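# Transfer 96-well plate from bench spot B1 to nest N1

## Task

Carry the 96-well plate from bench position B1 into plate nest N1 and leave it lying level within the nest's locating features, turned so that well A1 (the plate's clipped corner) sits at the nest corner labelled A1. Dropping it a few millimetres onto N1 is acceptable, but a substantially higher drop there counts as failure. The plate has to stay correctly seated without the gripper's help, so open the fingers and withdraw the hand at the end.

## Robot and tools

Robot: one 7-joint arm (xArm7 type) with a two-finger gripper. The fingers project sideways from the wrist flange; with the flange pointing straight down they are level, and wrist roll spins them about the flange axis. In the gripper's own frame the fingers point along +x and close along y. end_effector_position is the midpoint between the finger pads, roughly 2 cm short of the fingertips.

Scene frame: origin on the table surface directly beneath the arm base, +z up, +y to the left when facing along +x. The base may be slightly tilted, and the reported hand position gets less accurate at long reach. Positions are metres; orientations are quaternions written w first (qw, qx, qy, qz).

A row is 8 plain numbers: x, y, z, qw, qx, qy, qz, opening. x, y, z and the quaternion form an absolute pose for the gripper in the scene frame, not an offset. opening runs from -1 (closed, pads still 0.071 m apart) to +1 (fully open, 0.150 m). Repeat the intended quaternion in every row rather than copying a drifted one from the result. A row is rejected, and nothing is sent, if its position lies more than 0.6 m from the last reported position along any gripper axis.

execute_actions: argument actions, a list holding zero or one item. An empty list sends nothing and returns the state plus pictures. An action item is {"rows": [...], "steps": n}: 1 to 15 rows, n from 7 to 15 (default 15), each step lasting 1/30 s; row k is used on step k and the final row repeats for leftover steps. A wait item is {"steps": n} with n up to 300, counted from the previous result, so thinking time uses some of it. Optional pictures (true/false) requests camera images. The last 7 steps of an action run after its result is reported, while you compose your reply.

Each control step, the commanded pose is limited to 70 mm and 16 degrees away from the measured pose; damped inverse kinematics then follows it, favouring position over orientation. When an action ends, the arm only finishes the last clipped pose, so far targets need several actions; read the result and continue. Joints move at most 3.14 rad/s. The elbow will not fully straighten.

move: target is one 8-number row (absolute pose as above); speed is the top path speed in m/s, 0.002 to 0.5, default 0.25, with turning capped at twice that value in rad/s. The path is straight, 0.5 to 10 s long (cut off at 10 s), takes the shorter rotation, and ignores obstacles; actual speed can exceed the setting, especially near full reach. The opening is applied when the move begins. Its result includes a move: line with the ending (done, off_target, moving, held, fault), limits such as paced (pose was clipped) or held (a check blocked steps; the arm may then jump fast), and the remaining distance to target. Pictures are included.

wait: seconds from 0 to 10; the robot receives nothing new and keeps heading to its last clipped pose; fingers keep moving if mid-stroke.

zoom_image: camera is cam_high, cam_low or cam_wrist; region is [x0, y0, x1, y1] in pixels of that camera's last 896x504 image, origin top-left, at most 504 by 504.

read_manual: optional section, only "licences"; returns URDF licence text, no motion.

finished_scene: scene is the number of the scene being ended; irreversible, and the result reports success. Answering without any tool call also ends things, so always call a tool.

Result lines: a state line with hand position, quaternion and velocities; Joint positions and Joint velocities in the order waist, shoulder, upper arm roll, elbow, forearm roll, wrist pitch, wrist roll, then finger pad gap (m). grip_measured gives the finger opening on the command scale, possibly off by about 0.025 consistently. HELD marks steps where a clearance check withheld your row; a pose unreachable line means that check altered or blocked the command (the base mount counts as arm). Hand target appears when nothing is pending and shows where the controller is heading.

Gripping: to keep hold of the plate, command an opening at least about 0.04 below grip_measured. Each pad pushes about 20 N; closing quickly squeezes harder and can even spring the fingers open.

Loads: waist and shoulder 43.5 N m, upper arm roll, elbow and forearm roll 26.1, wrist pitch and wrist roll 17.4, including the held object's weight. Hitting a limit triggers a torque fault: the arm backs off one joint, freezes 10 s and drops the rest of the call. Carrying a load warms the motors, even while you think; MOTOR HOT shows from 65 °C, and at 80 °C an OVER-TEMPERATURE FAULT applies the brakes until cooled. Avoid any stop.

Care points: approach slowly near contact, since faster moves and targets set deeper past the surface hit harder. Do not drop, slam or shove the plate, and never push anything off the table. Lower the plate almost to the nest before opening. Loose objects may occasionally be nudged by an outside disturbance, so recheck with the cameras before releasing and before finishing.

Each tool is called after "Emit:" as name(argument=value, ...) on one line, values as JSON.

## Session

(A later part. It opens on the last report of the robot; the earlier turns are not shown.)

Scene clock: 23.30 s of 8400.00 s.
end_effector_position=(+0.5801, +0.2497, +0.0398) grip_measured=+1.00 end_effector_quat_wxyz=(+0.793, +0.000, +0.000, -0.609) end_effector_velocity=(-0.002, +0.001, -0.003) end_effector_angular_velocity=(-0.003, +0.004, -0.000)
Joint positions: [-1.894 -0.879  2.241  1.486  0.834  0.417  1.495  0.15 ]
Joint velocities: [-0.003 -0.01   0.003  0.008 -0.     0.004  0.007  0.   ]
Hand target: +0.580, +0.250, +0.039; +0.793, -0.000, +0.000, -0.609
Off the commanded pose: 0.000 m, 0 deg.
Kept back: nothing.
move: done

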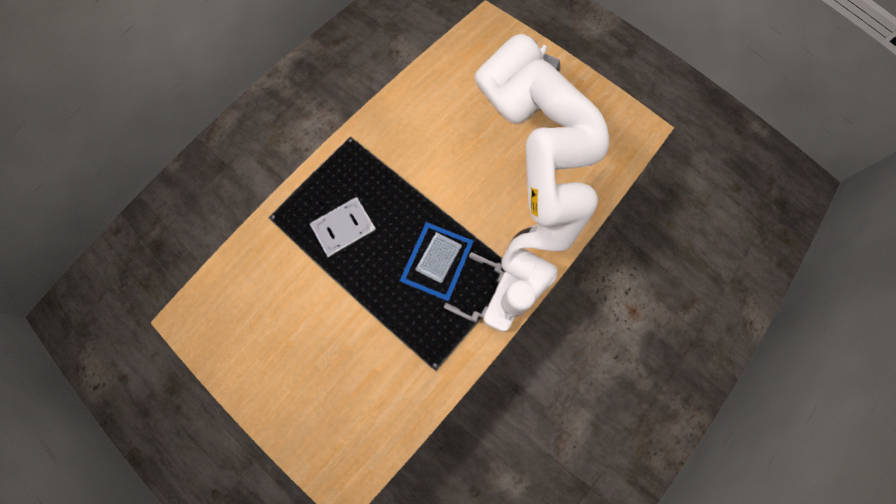

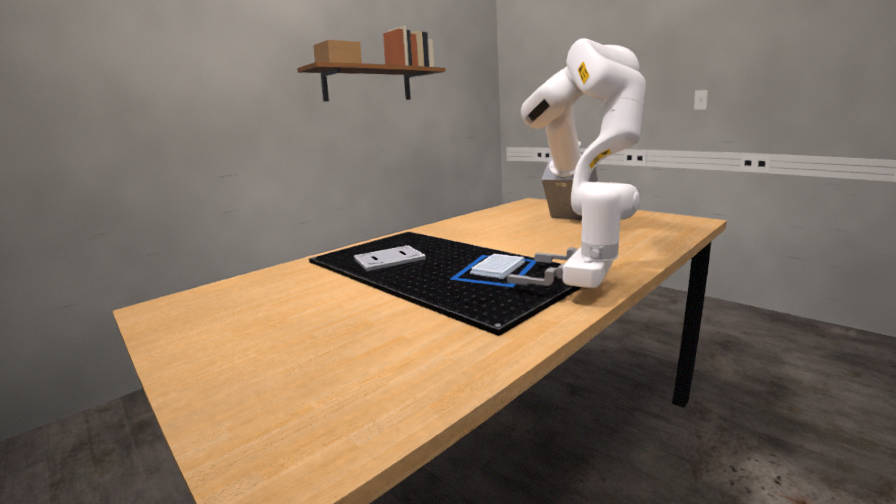

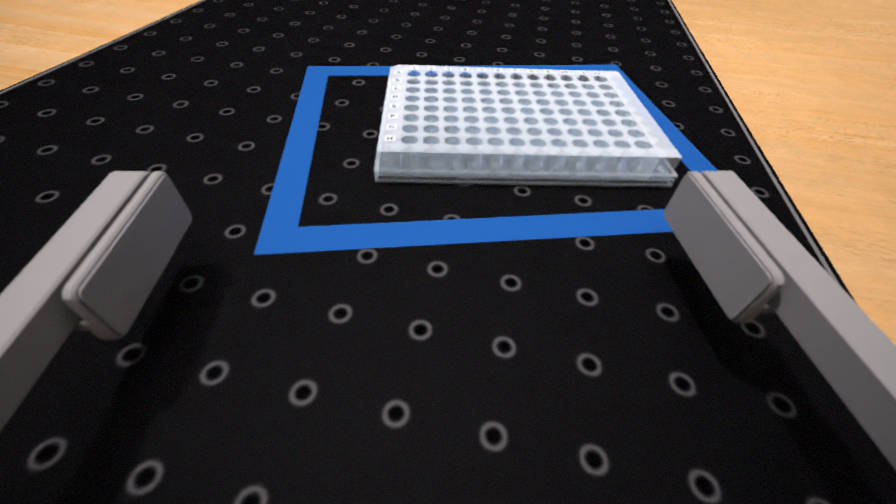

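Emit:
move(target=[0.546, 0.241, 0.03, 0.793, 0, 0, -0.609, 1], speed=0.1)

Emit:
move(target=[0.559, 0.193, 0.03, 0.793, 0, 0, -0.609, 1], speed=0.1)

Scene clock: 24.47 s of 8400.00 s.
end_effector_position=(+0.5466, +0.2410, +0.0302) grip_measured=+1.00 end_effector_quat_wxyz=(+0.793, +0.000, -0.000, -0.609) end_effector_velocity=(-0.002, -0.001, -0.000) end_effector_angular_velocity=(-0.000, -0.001, -0.000)
Joint positions: [-1.859 -0.865  2.281  1.387  0.881  0.325  1.461  0.15 ]
Joint velocities: [ 0.001  0.002  0.003 -0.007  0.004 -0.007 -0.004  0.   ]
Hand target: +0.546, +0.241, +0.030; +0.793, +0.000, +0.000, -0.609
Off the commanded pose: 0.001 m, 0 deg.
Kept back: nothing.
move: done

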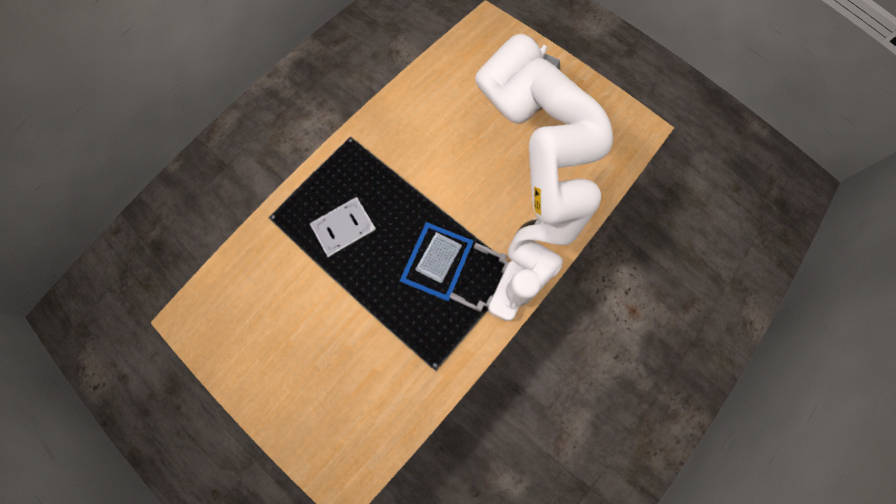

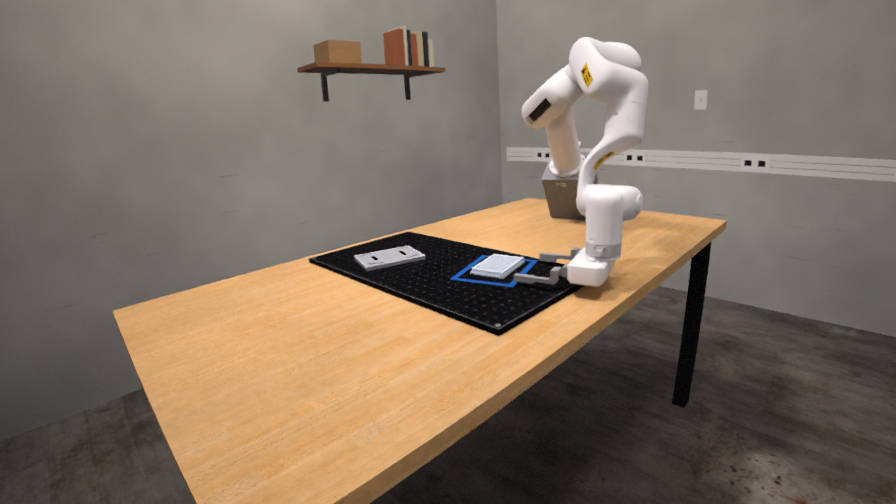

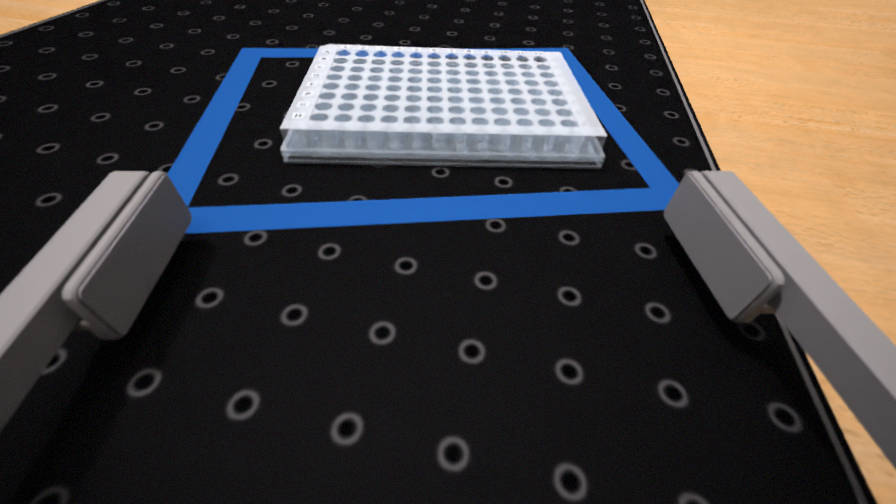

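Scene clock: 25.33 s of 8400.00 s.
end_effector_position=(+0.5586, +0.1936, +0.0300) grip_measured=+1.00 end_effector_quat_wxyz=(+0.793, -0.000, +0.000, -0.609) end_effector_velocity=(-0.001, -0.001, -0.001) end_effector_angular_velocity=(+0.003, +0.002, +0.005)
Joint positions: [-1.938 -0.786  2.332  1.307  0.926  0.268  1.313  0.15 ]
Joint velocities: [-0.005  0.004  0.008 -0.004  0.003 -0.005 -0.012  0.   ]
Hand target: +0.559, +0.193, +0.030; +0.793, -0.000, +0.000, -0.609
Off the commanded pose: 0.001 m, 0 deg.
Kept back: nothing.
move: done

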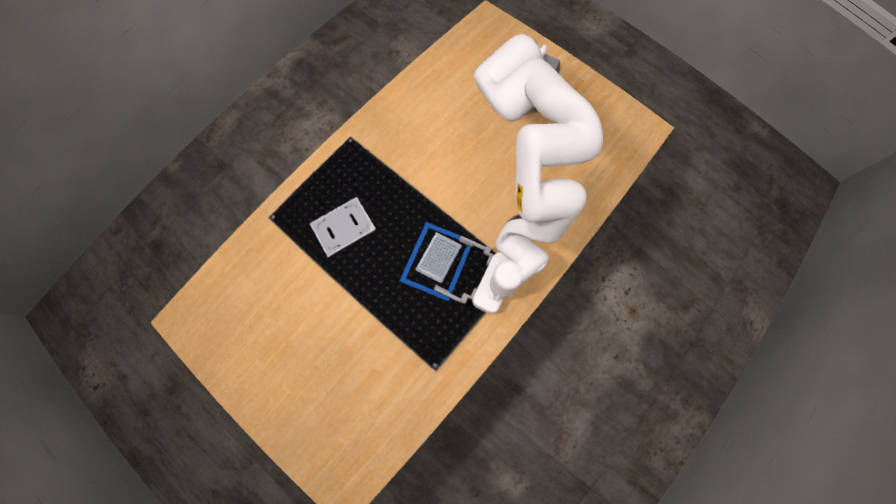

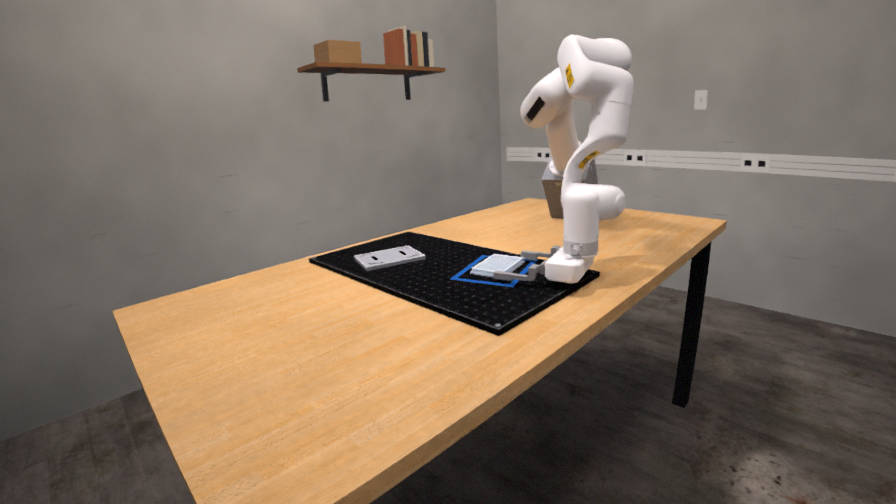

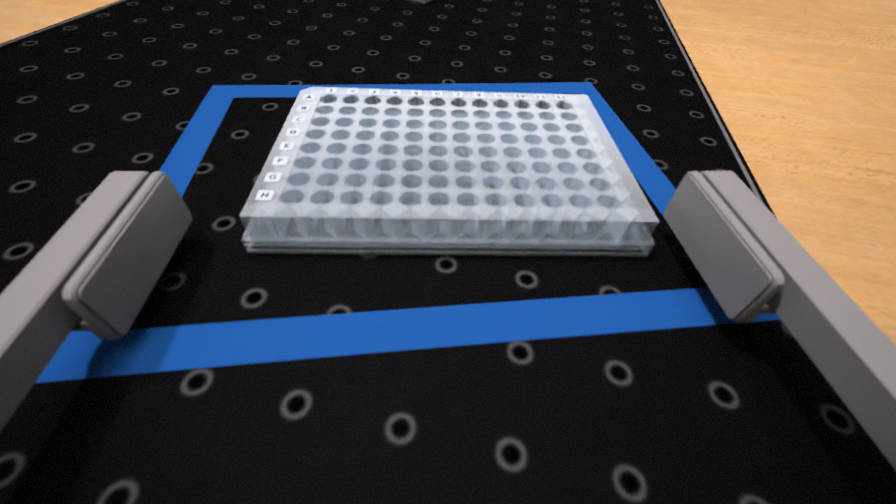

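Emit:
move(target=[0.553, 0.1915, 0.024, 0.793, 0, 0, -0.609, 1], speed=0.05)

Emit:
move(target=[0.569, 0.1305, 0.024, 0.793, 0, 0, -0.609, 1], speed=0.08)

Scene clock: 26.33 s of 8400.00 s.
end_effector_position=(+0.5531, +0.1915, +0.0241) grip_measured=+1.00 end_effector_quat_wxyz=(+0.793, -0.000, +0.000, -0.609) end_effector_velocity=(+0.000, +0.000, -0.000) end_effector_angular_velocity=(+0.002, -0.003, -0.000)
Joint positions: [-1.951 -0.793  2.355  1.303  0.943  0.247  1.298  0.15 ]
Joint velocities: [-0.002  0.001  0.003  0.001  0.004 -0.005 -0.004  0.   ]
Hand target: +0.553, +0.191, +0.024; +0.793, -0.000, +0.000, -0.609
Off the commanded pose: 0.000 m, 0 deg.
Kept back: nothing.
move: done

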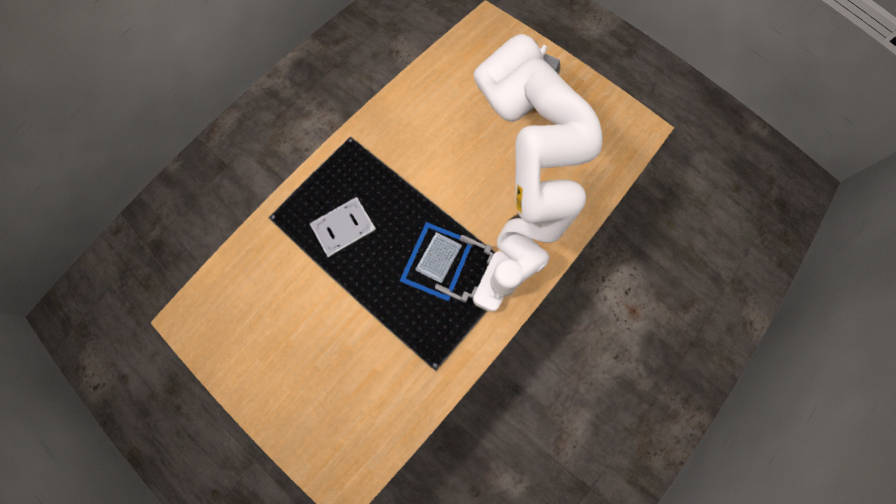

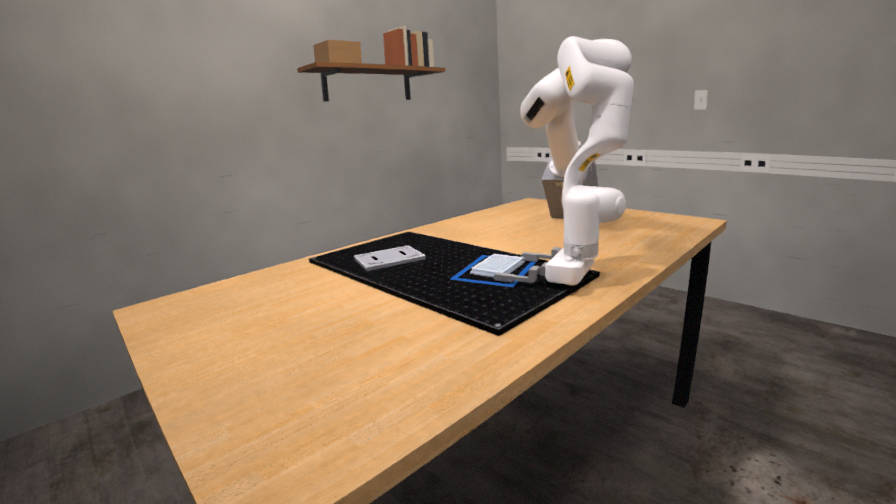

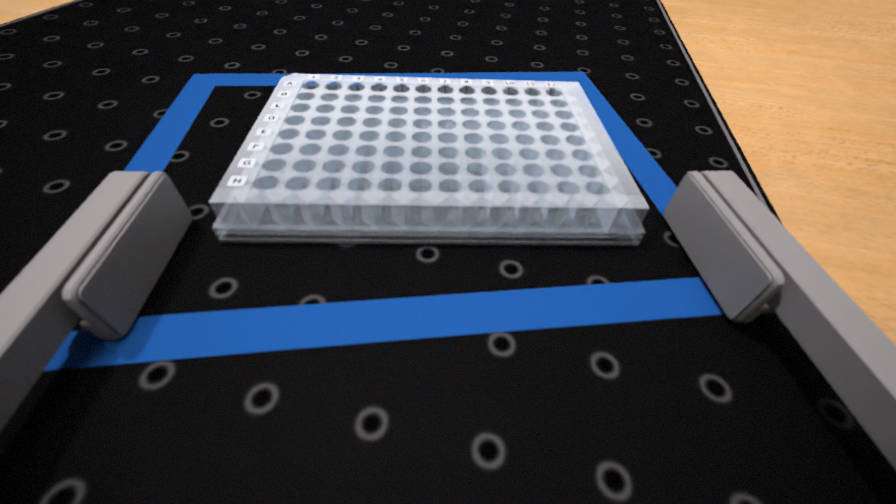

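Scene clock: 27.47 s of 8400.00 s.
end_effector_position=(+0.5686, +0.1310, +0.0240) grip_measured=+1.00 end_effector_quat_wxyz=(+0.793, -0.000, +0.000, -0.609) end_effector_velocity=(+0.000, -0.001, -0.000) end_effector_angular_velocity=(+0.003, -0.000, +0.003)
Joint positions: [-2.09  -0.703  2.438  1.233  1.012  0.193  1.093  0.15 ]
Joint velocities: [-0.007  0.004  0.007 -0.002  0.005 -0.004 -0.013  0.   ]
Hand target: +0.569, +0.130, +0.024; +0.793, -0.000, +0.000, -0.609
Off the commanded pose: 0.001 m, 0 deg.
Kept back: nothing.
move: done

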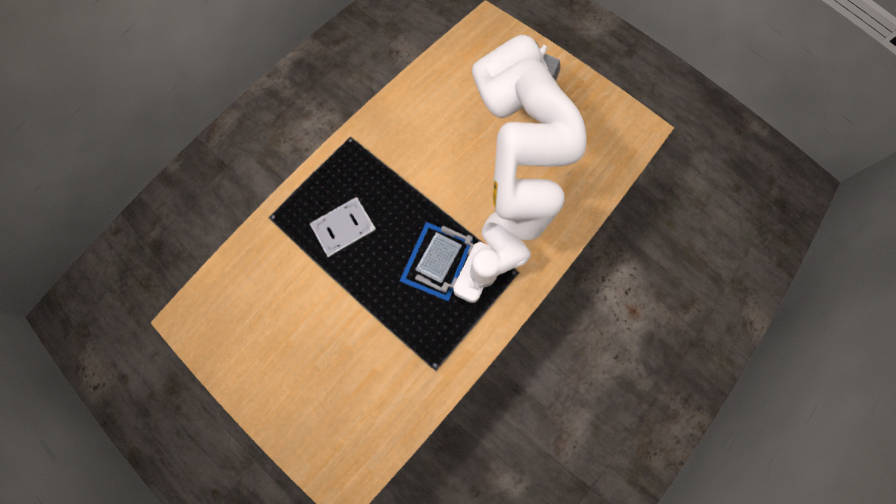

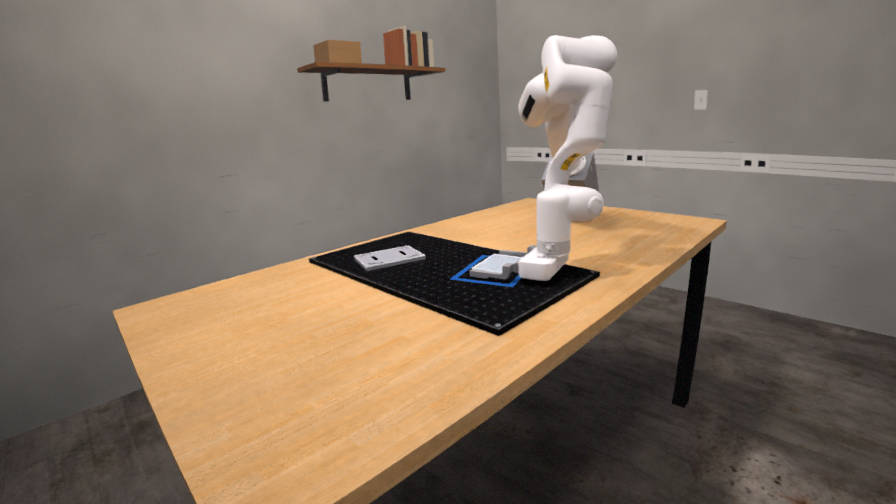

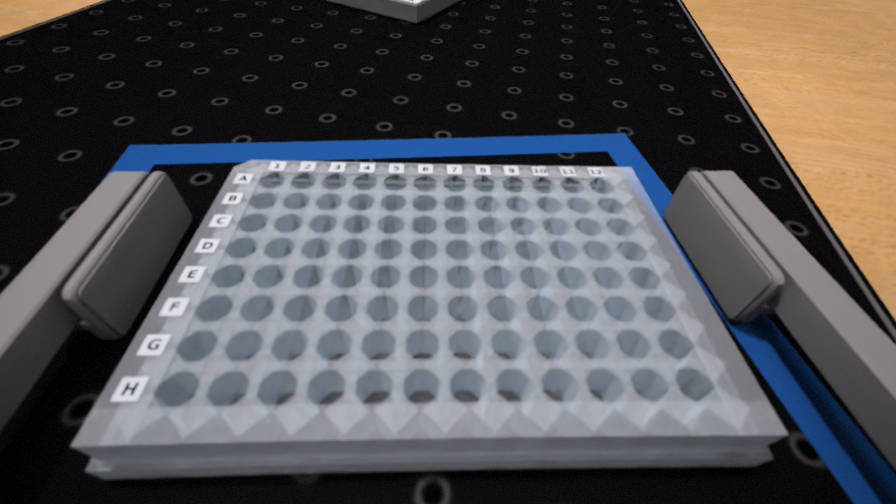

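Emit:
move(target=[0.569, 0.1305, 0.024, 0.793, 0, 0, -0.609, 0.3])

Emit:
move(target=[0.569, 0.1305, 0.12, 0.793, 0, 0, -0.609, 0.3], speed=0.1)

Scene clock: 28.40 s of 8400.00 s.
end_effector_position=(+0.5690, +0.1305, +0.0240) grip_measured=+0.45 end_effector_quat_wxyz=(+0.793, -0.000, -0.000, -0.609) end_effector_velocity=(-0.001, +0.001, -0.001) end_effector_angular_velocity=(+0.001, +0.001, +0.002)
Joint positions: [-2.092 -0.703  2.439  1.234  1.013  0.192  1.092  0.128]
Joint velocities: [ 0.001 -0.001  0.002  0.    -0.    -0.     0.    -0.   ]
Hand target: +0.569, +0.130, +0.024; +0.793, -0.000, +0.000, -0.609
Off the commanded pose: 0.000 m, 0 deg.
Kept back: nothing.
move: done

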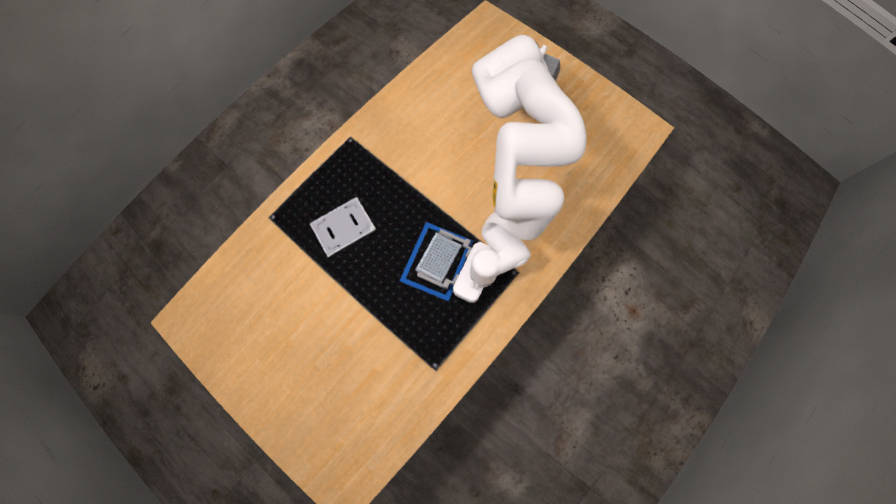

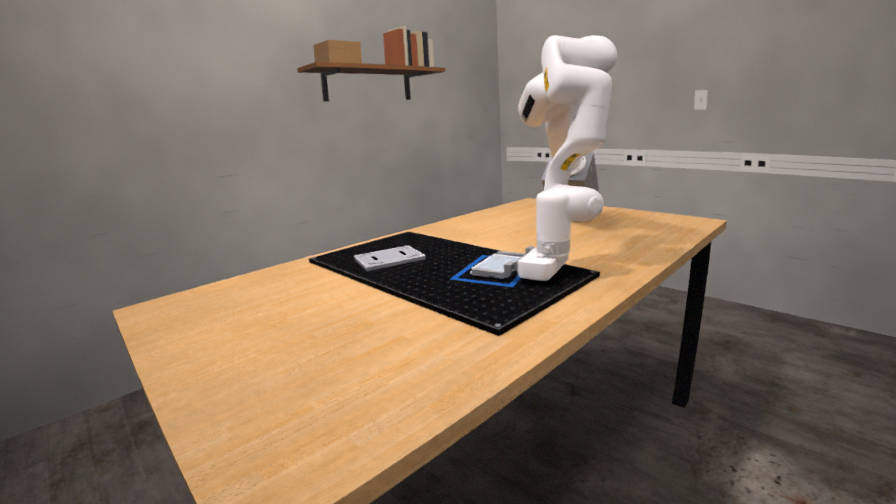

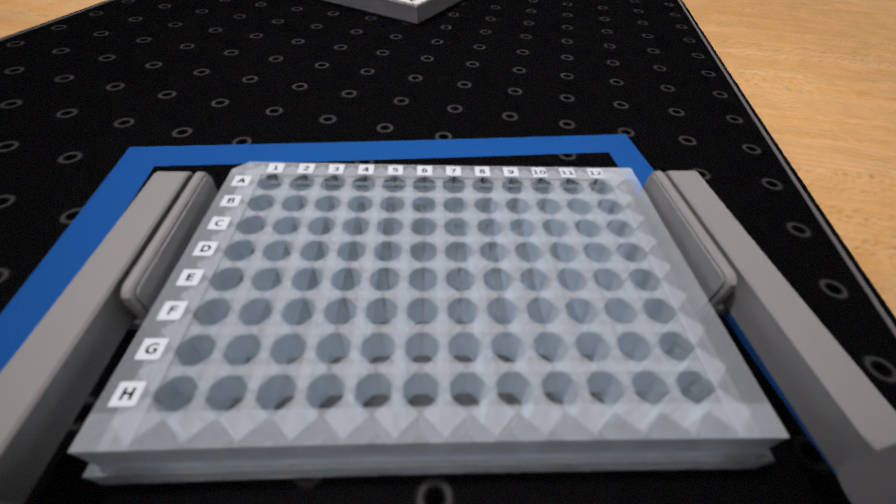

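Scene clock: 29.80 s of 8400.00 s.
end_effector_position=(+0.5692, +0.1308, +0.1201) grip_measured=+0.45 end_effector_quat_wxyz=(+0.793, +0.000, -0.000, -0.609) end_effector_velocity=(+0.000, -0.001, +0.002) end_effector_angular_velocity=(-0.004, +0.002, -0.001)
Joint positions: [-1.712 -0.47   2.077  1.003  0.749  0.255  1.303  0.128]
Joint velocities: [ 0.012  0.    -0.015 -0.002 -0.009  0.007  0.009 -0.   ]
Hand target: +0.569, +0.131, +0.120; +0.793, +0.000, -0.000, -0.609
Off the commanded pose: 0.000 m, 0 deg.
Kept back: nothing.
move: done

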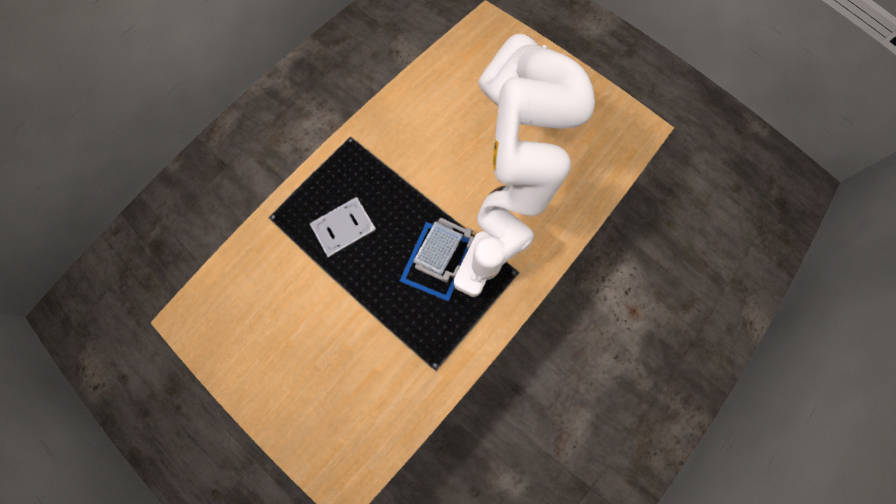

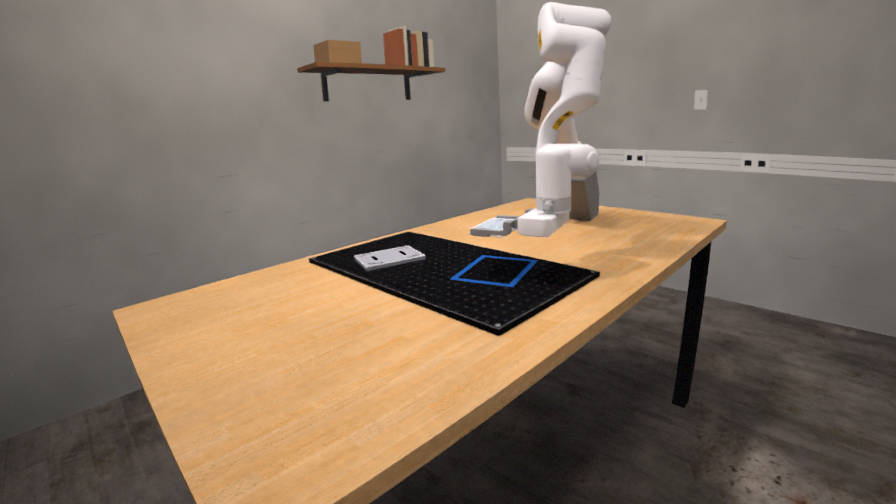

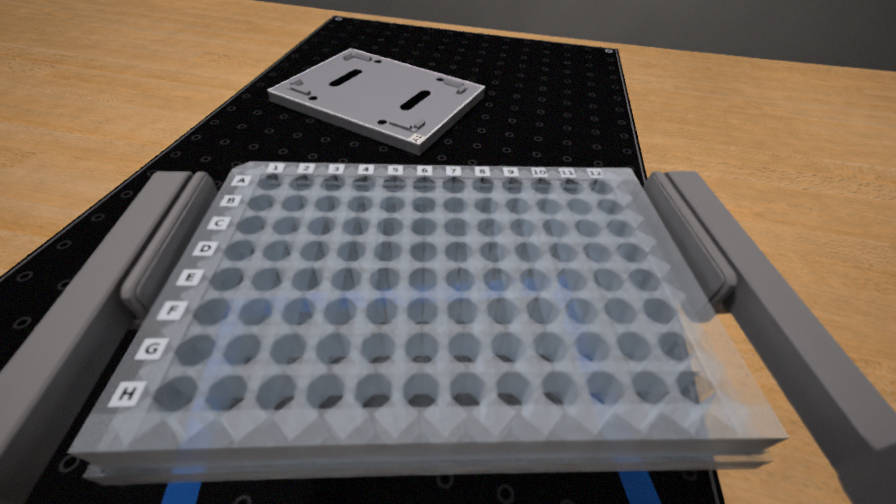

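Emit:
move(target=[0.68, 0.0, 0.12, 1, 0, 0, 0, 0.3])

Emit:
move(target=[0.664, -0.112, 0.08, 0.793, 0, 0, 0.609, 0.3])

Scene clock: 33.63 s of 8400.00 s.
end_effector_position=(+0.6780, -0.0001, +0.1190) grip_measured=+0.45 end_effector_quat_wxyz=(+1.000, -0.001, +0.003, -0.001) end_effector_velocity=(+0.000, +0.000, +0.000) end_effector_angular_velocity=(+0.008, -0.016, +0.006)
Joint positions: [-2.669 -0.189  2.594  0.833  1.139  0.196 -0.972  0.128]
Joint velocities: [-0.022 -0.01   0.025  0.014  0.081 -0.002 -0.081  0.   ]
Hand target: +0.678, -0.000, +0.119; +1.000, -0.001, +0.002, -0.001
Off the commanded pose: 0.002 m, 0 deg.
Kept back: nothing.
move: done

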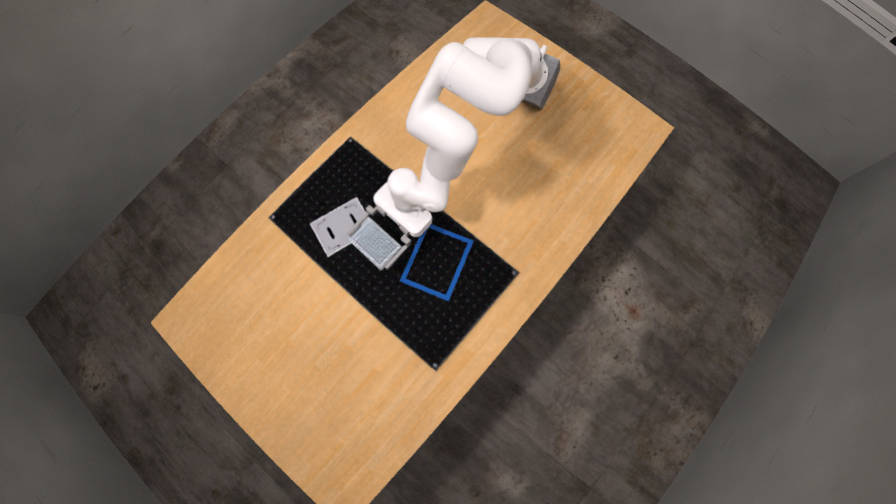

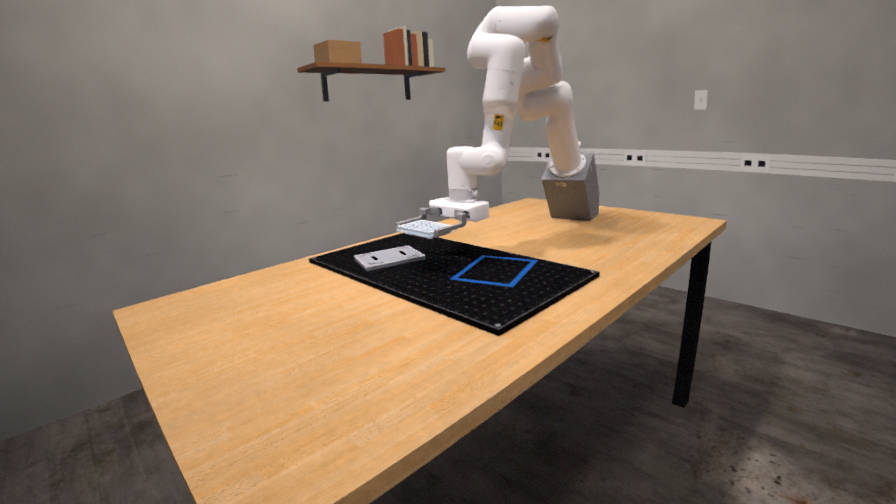

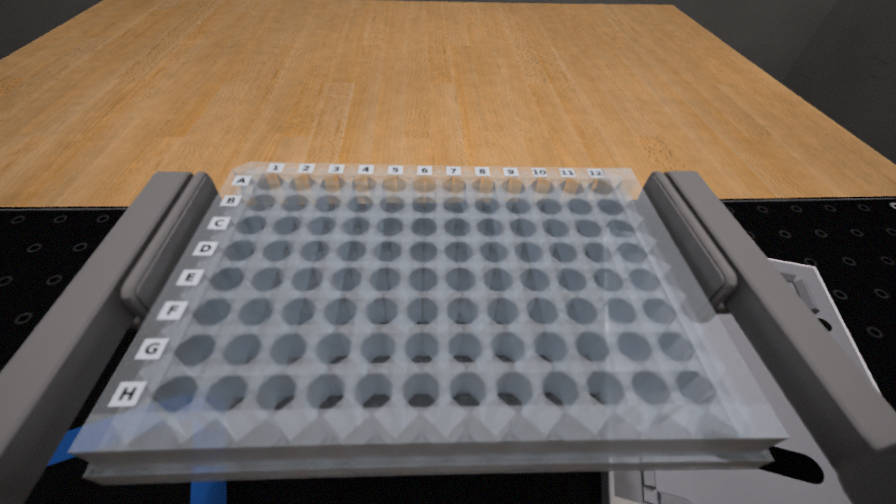

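Scene clock: 36.70 s of 8400.00 s.
end_effector_position=(+0.6624, -0.1124, +0.0793) grip_measured=+0.45 end_effector_quat_wxyz=(+0.794, +0.001, +0.001, +0.608) end_effector_velocity=(-0.001, -0.002, -0.001) end_effector_angular_velocity=(-0.001, +0.001, +0.007)
Joint positions: [-3.31  -0.718  2.618  1.563  1.158  0.724 -2.505  0.128]
Joint velocities: [-0.005 -0.007 -0.     0.009 -0.001  0.004 -0.005  0.   ]
Hand target: +0.662, -0.113, +0.079; +0.793, +0.001, +0.001, +0.609
Off the commanded pose: 0.002 m, 0 deg.
Kept back: nothing.
move: done

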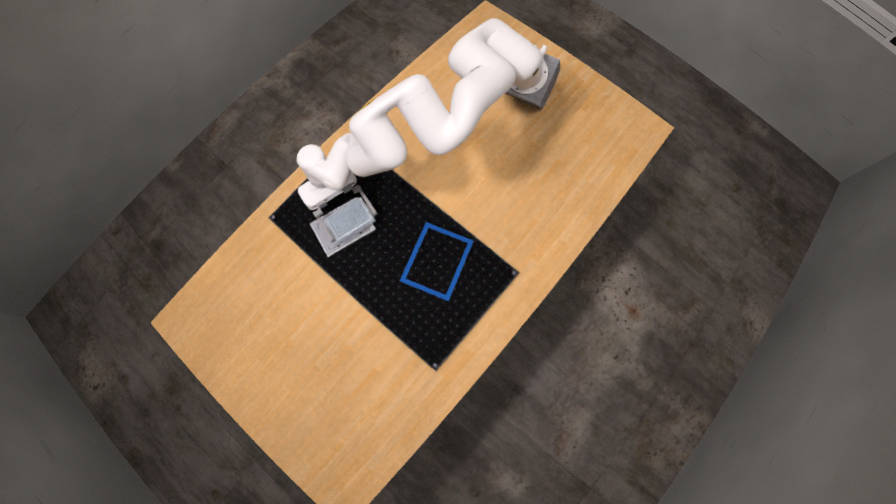

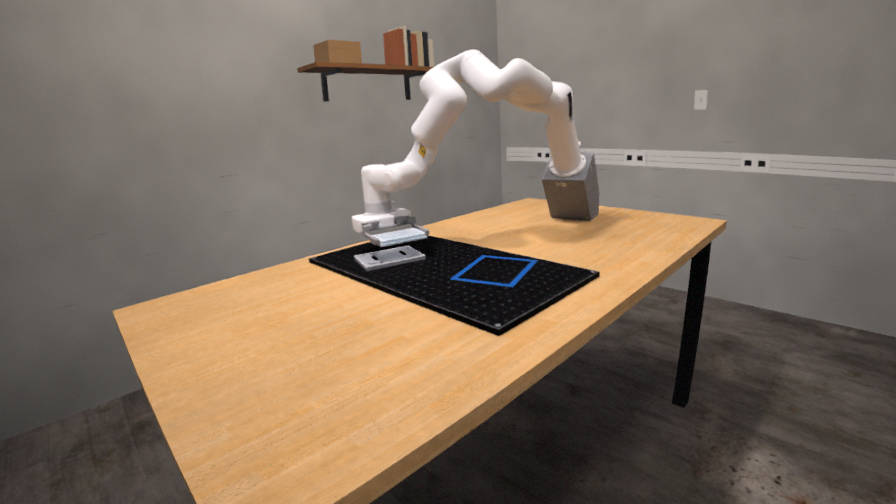

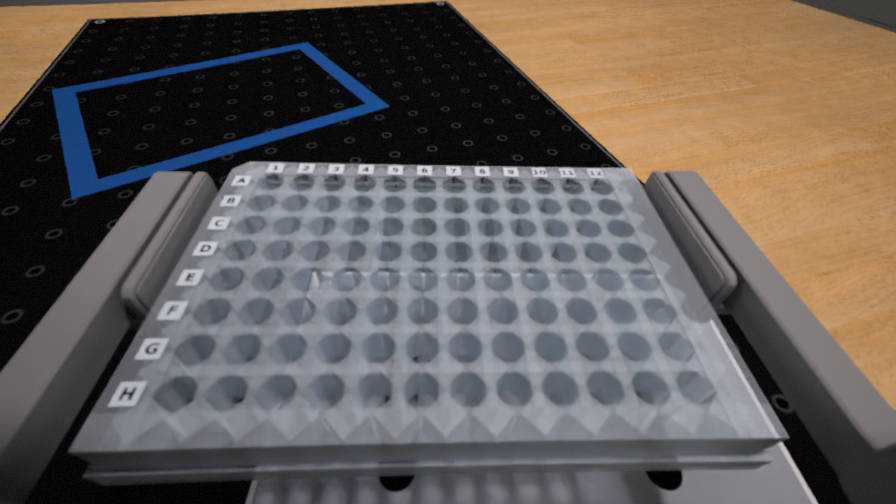

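Emit:
move(target=[0.688, -0.118, 0.05, 0.793, 0, 0, 0.609, 0.3], speed=0.08)

Emit:
zoom_image(camera="cam_high", region=[280, 170, 400, 270])

Emit:
zoom_image(camera="cam_low", region=[330, 210, 450, 280])

Scene clock: 37.90 s of 8400.00 s.
end_effector_position=(+0.6879, -0.1182, +0.0502) grip_measured=+0.45 end_effector_quat_wxyz=(+0.793, -0.000, -0.000, +0.609) end_effector_velocity=(+0.001, +0.001, -0.001) end_effector_angular_velocity=(+0.002, +0.001, +0.002)
Joint positions: [-3.344 -0.851  2.632  1.75   1.15   0.752 -2.432  0.128]
Joint velocities: [-0.001 -0.006  0.001  0.008 -0.001  0.003  0.002  0.   ]
Hand target: +0.688, -0.118, +0.050; +0.793, -0.000, -0.000, +0.609
Off the commanded pose: 0.000 m, 0 deg.
Kept back: nothing.
move: done

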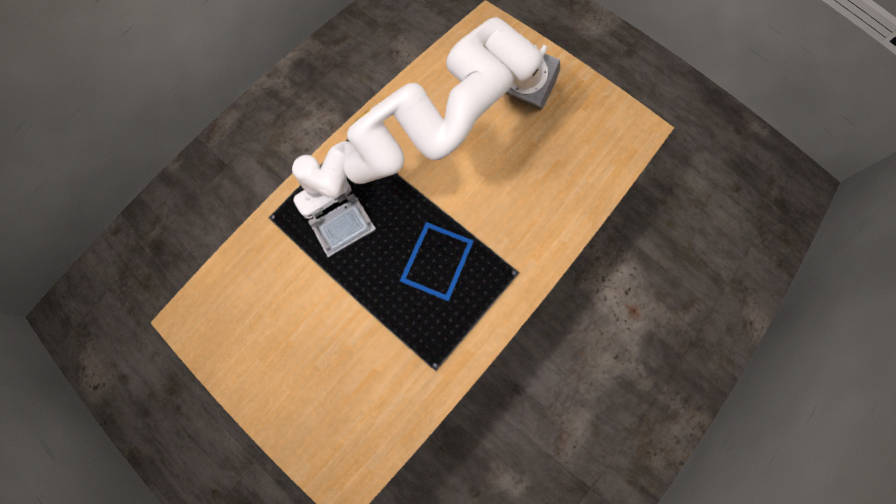

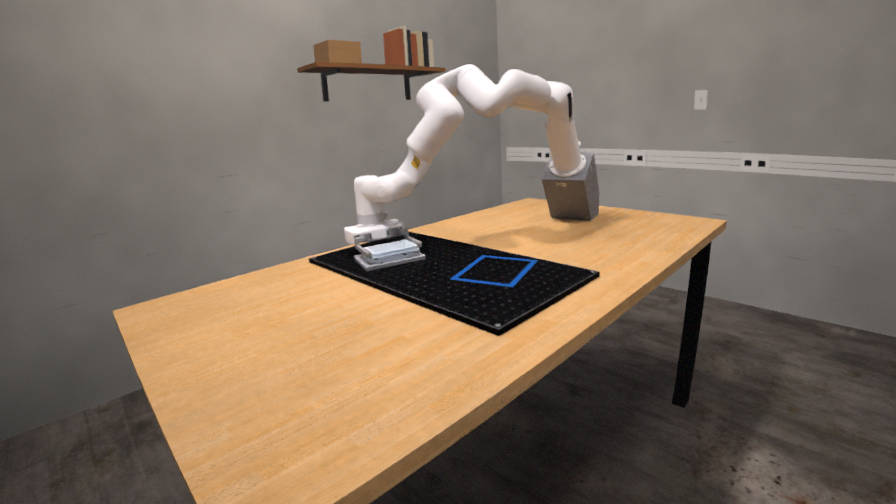

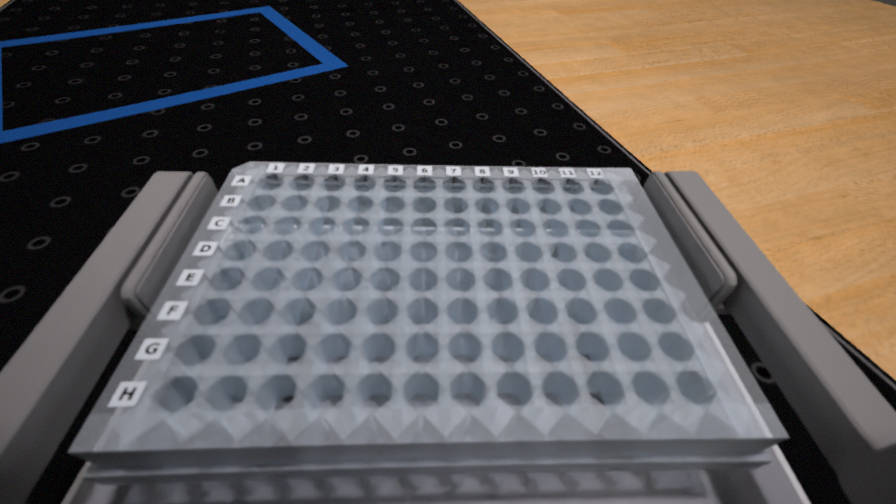

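Region (280, 170, 400, 270) of cam_high's 896x504 image, scaled by 4.200, with more detail than that image has.

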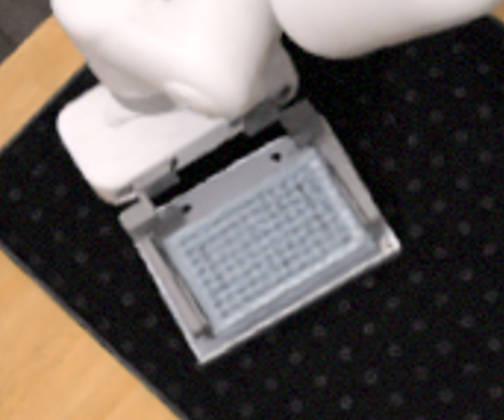

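Region (330, 210, 450, 280) of cam_low's 896x504 image, scaled by 4.200, with more detail than that image has; it fills the top 294 rows of this view, and the rest is white.

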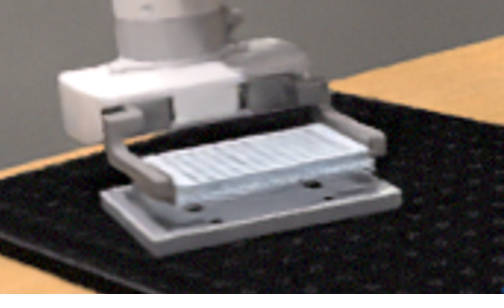

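Emit:
move(target=[0.686, -0.126, 0.04, 0.793, 0, 0, 0.609, 0.3], speed=0.04)

Emit:
zoom_image(camera="cam_high", region=[280, 170, 400, 270])

Emit:
zoom_image(camera="cam_low", region=[330, 210, 450, 280])

Scene clock: 38.97 s of 8400.00 s.
end_effector_position=(+0.6860, -0.1259, +0.0402) grip_measured=+0.45 end_effector_quat_wxyz=(+0.793, +0.000, -0.000, +0.609) end_effector_velocity=(+0.001, -0.002, +0.000) end_effector_angular_velocity=(-0.002, -0.004, +0.002)
Joint positions: [-3.365 -0.889  2.641  1.789  1.158  0.755 -2.437  0.128]
Joint velocities: [-0.003 -0.004 -0.001  0.009  0.001  0.001 -0.001  0.   ]
Hand target: +0.686, -0.126, +0.040; +0.793, +0.000, +0.000, +0.609
Off the commanded pose: 0.000 m, 0 deg.
Kept back: nothing.
move: done

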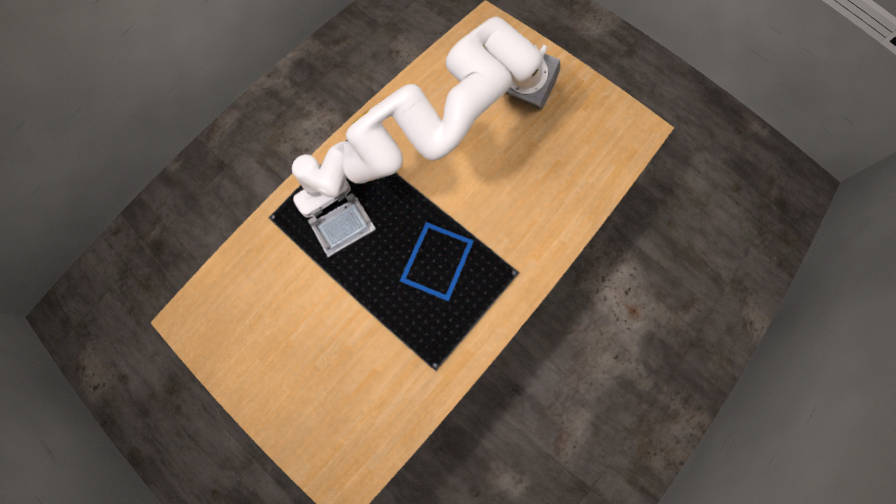

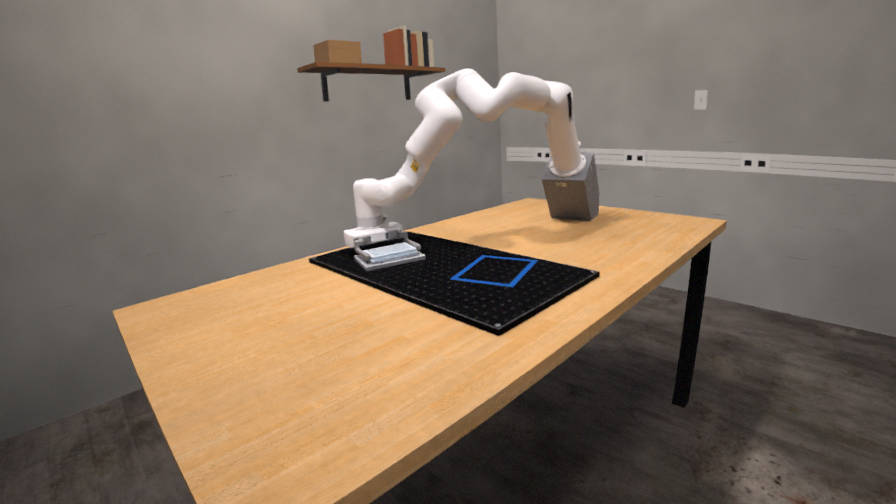

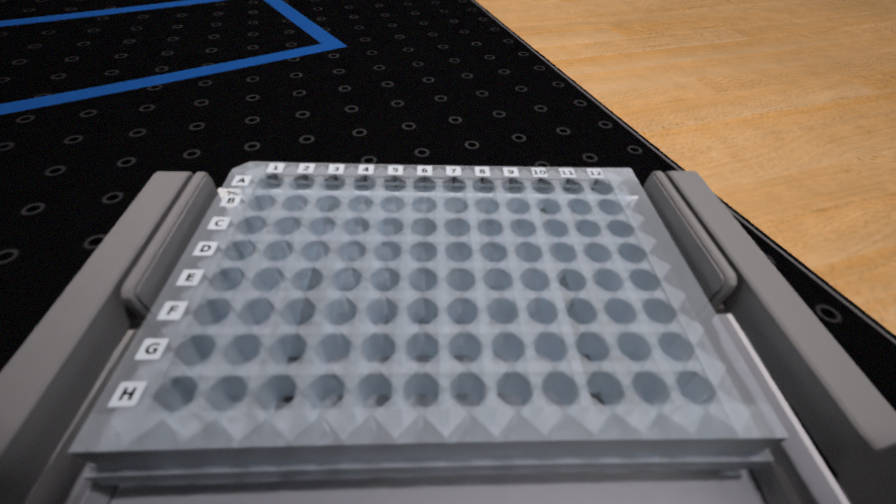

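Region (280, 170, 400, 270) of cam_high's 896x504 image, scaled by 4.200, with more detail than that image has.

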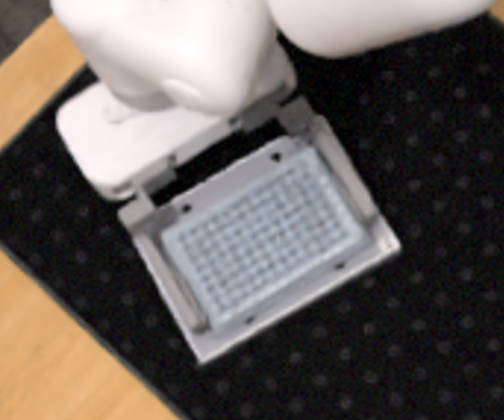

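Region (330, 210, 450, 280) of cam_low's 896x504 image, scaled by 4.200, with more detail than that image has; it fills the top 294 rows of this view, and the rest is white.

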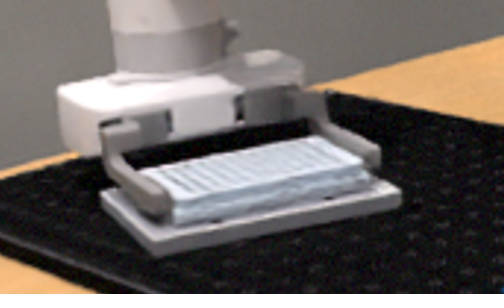

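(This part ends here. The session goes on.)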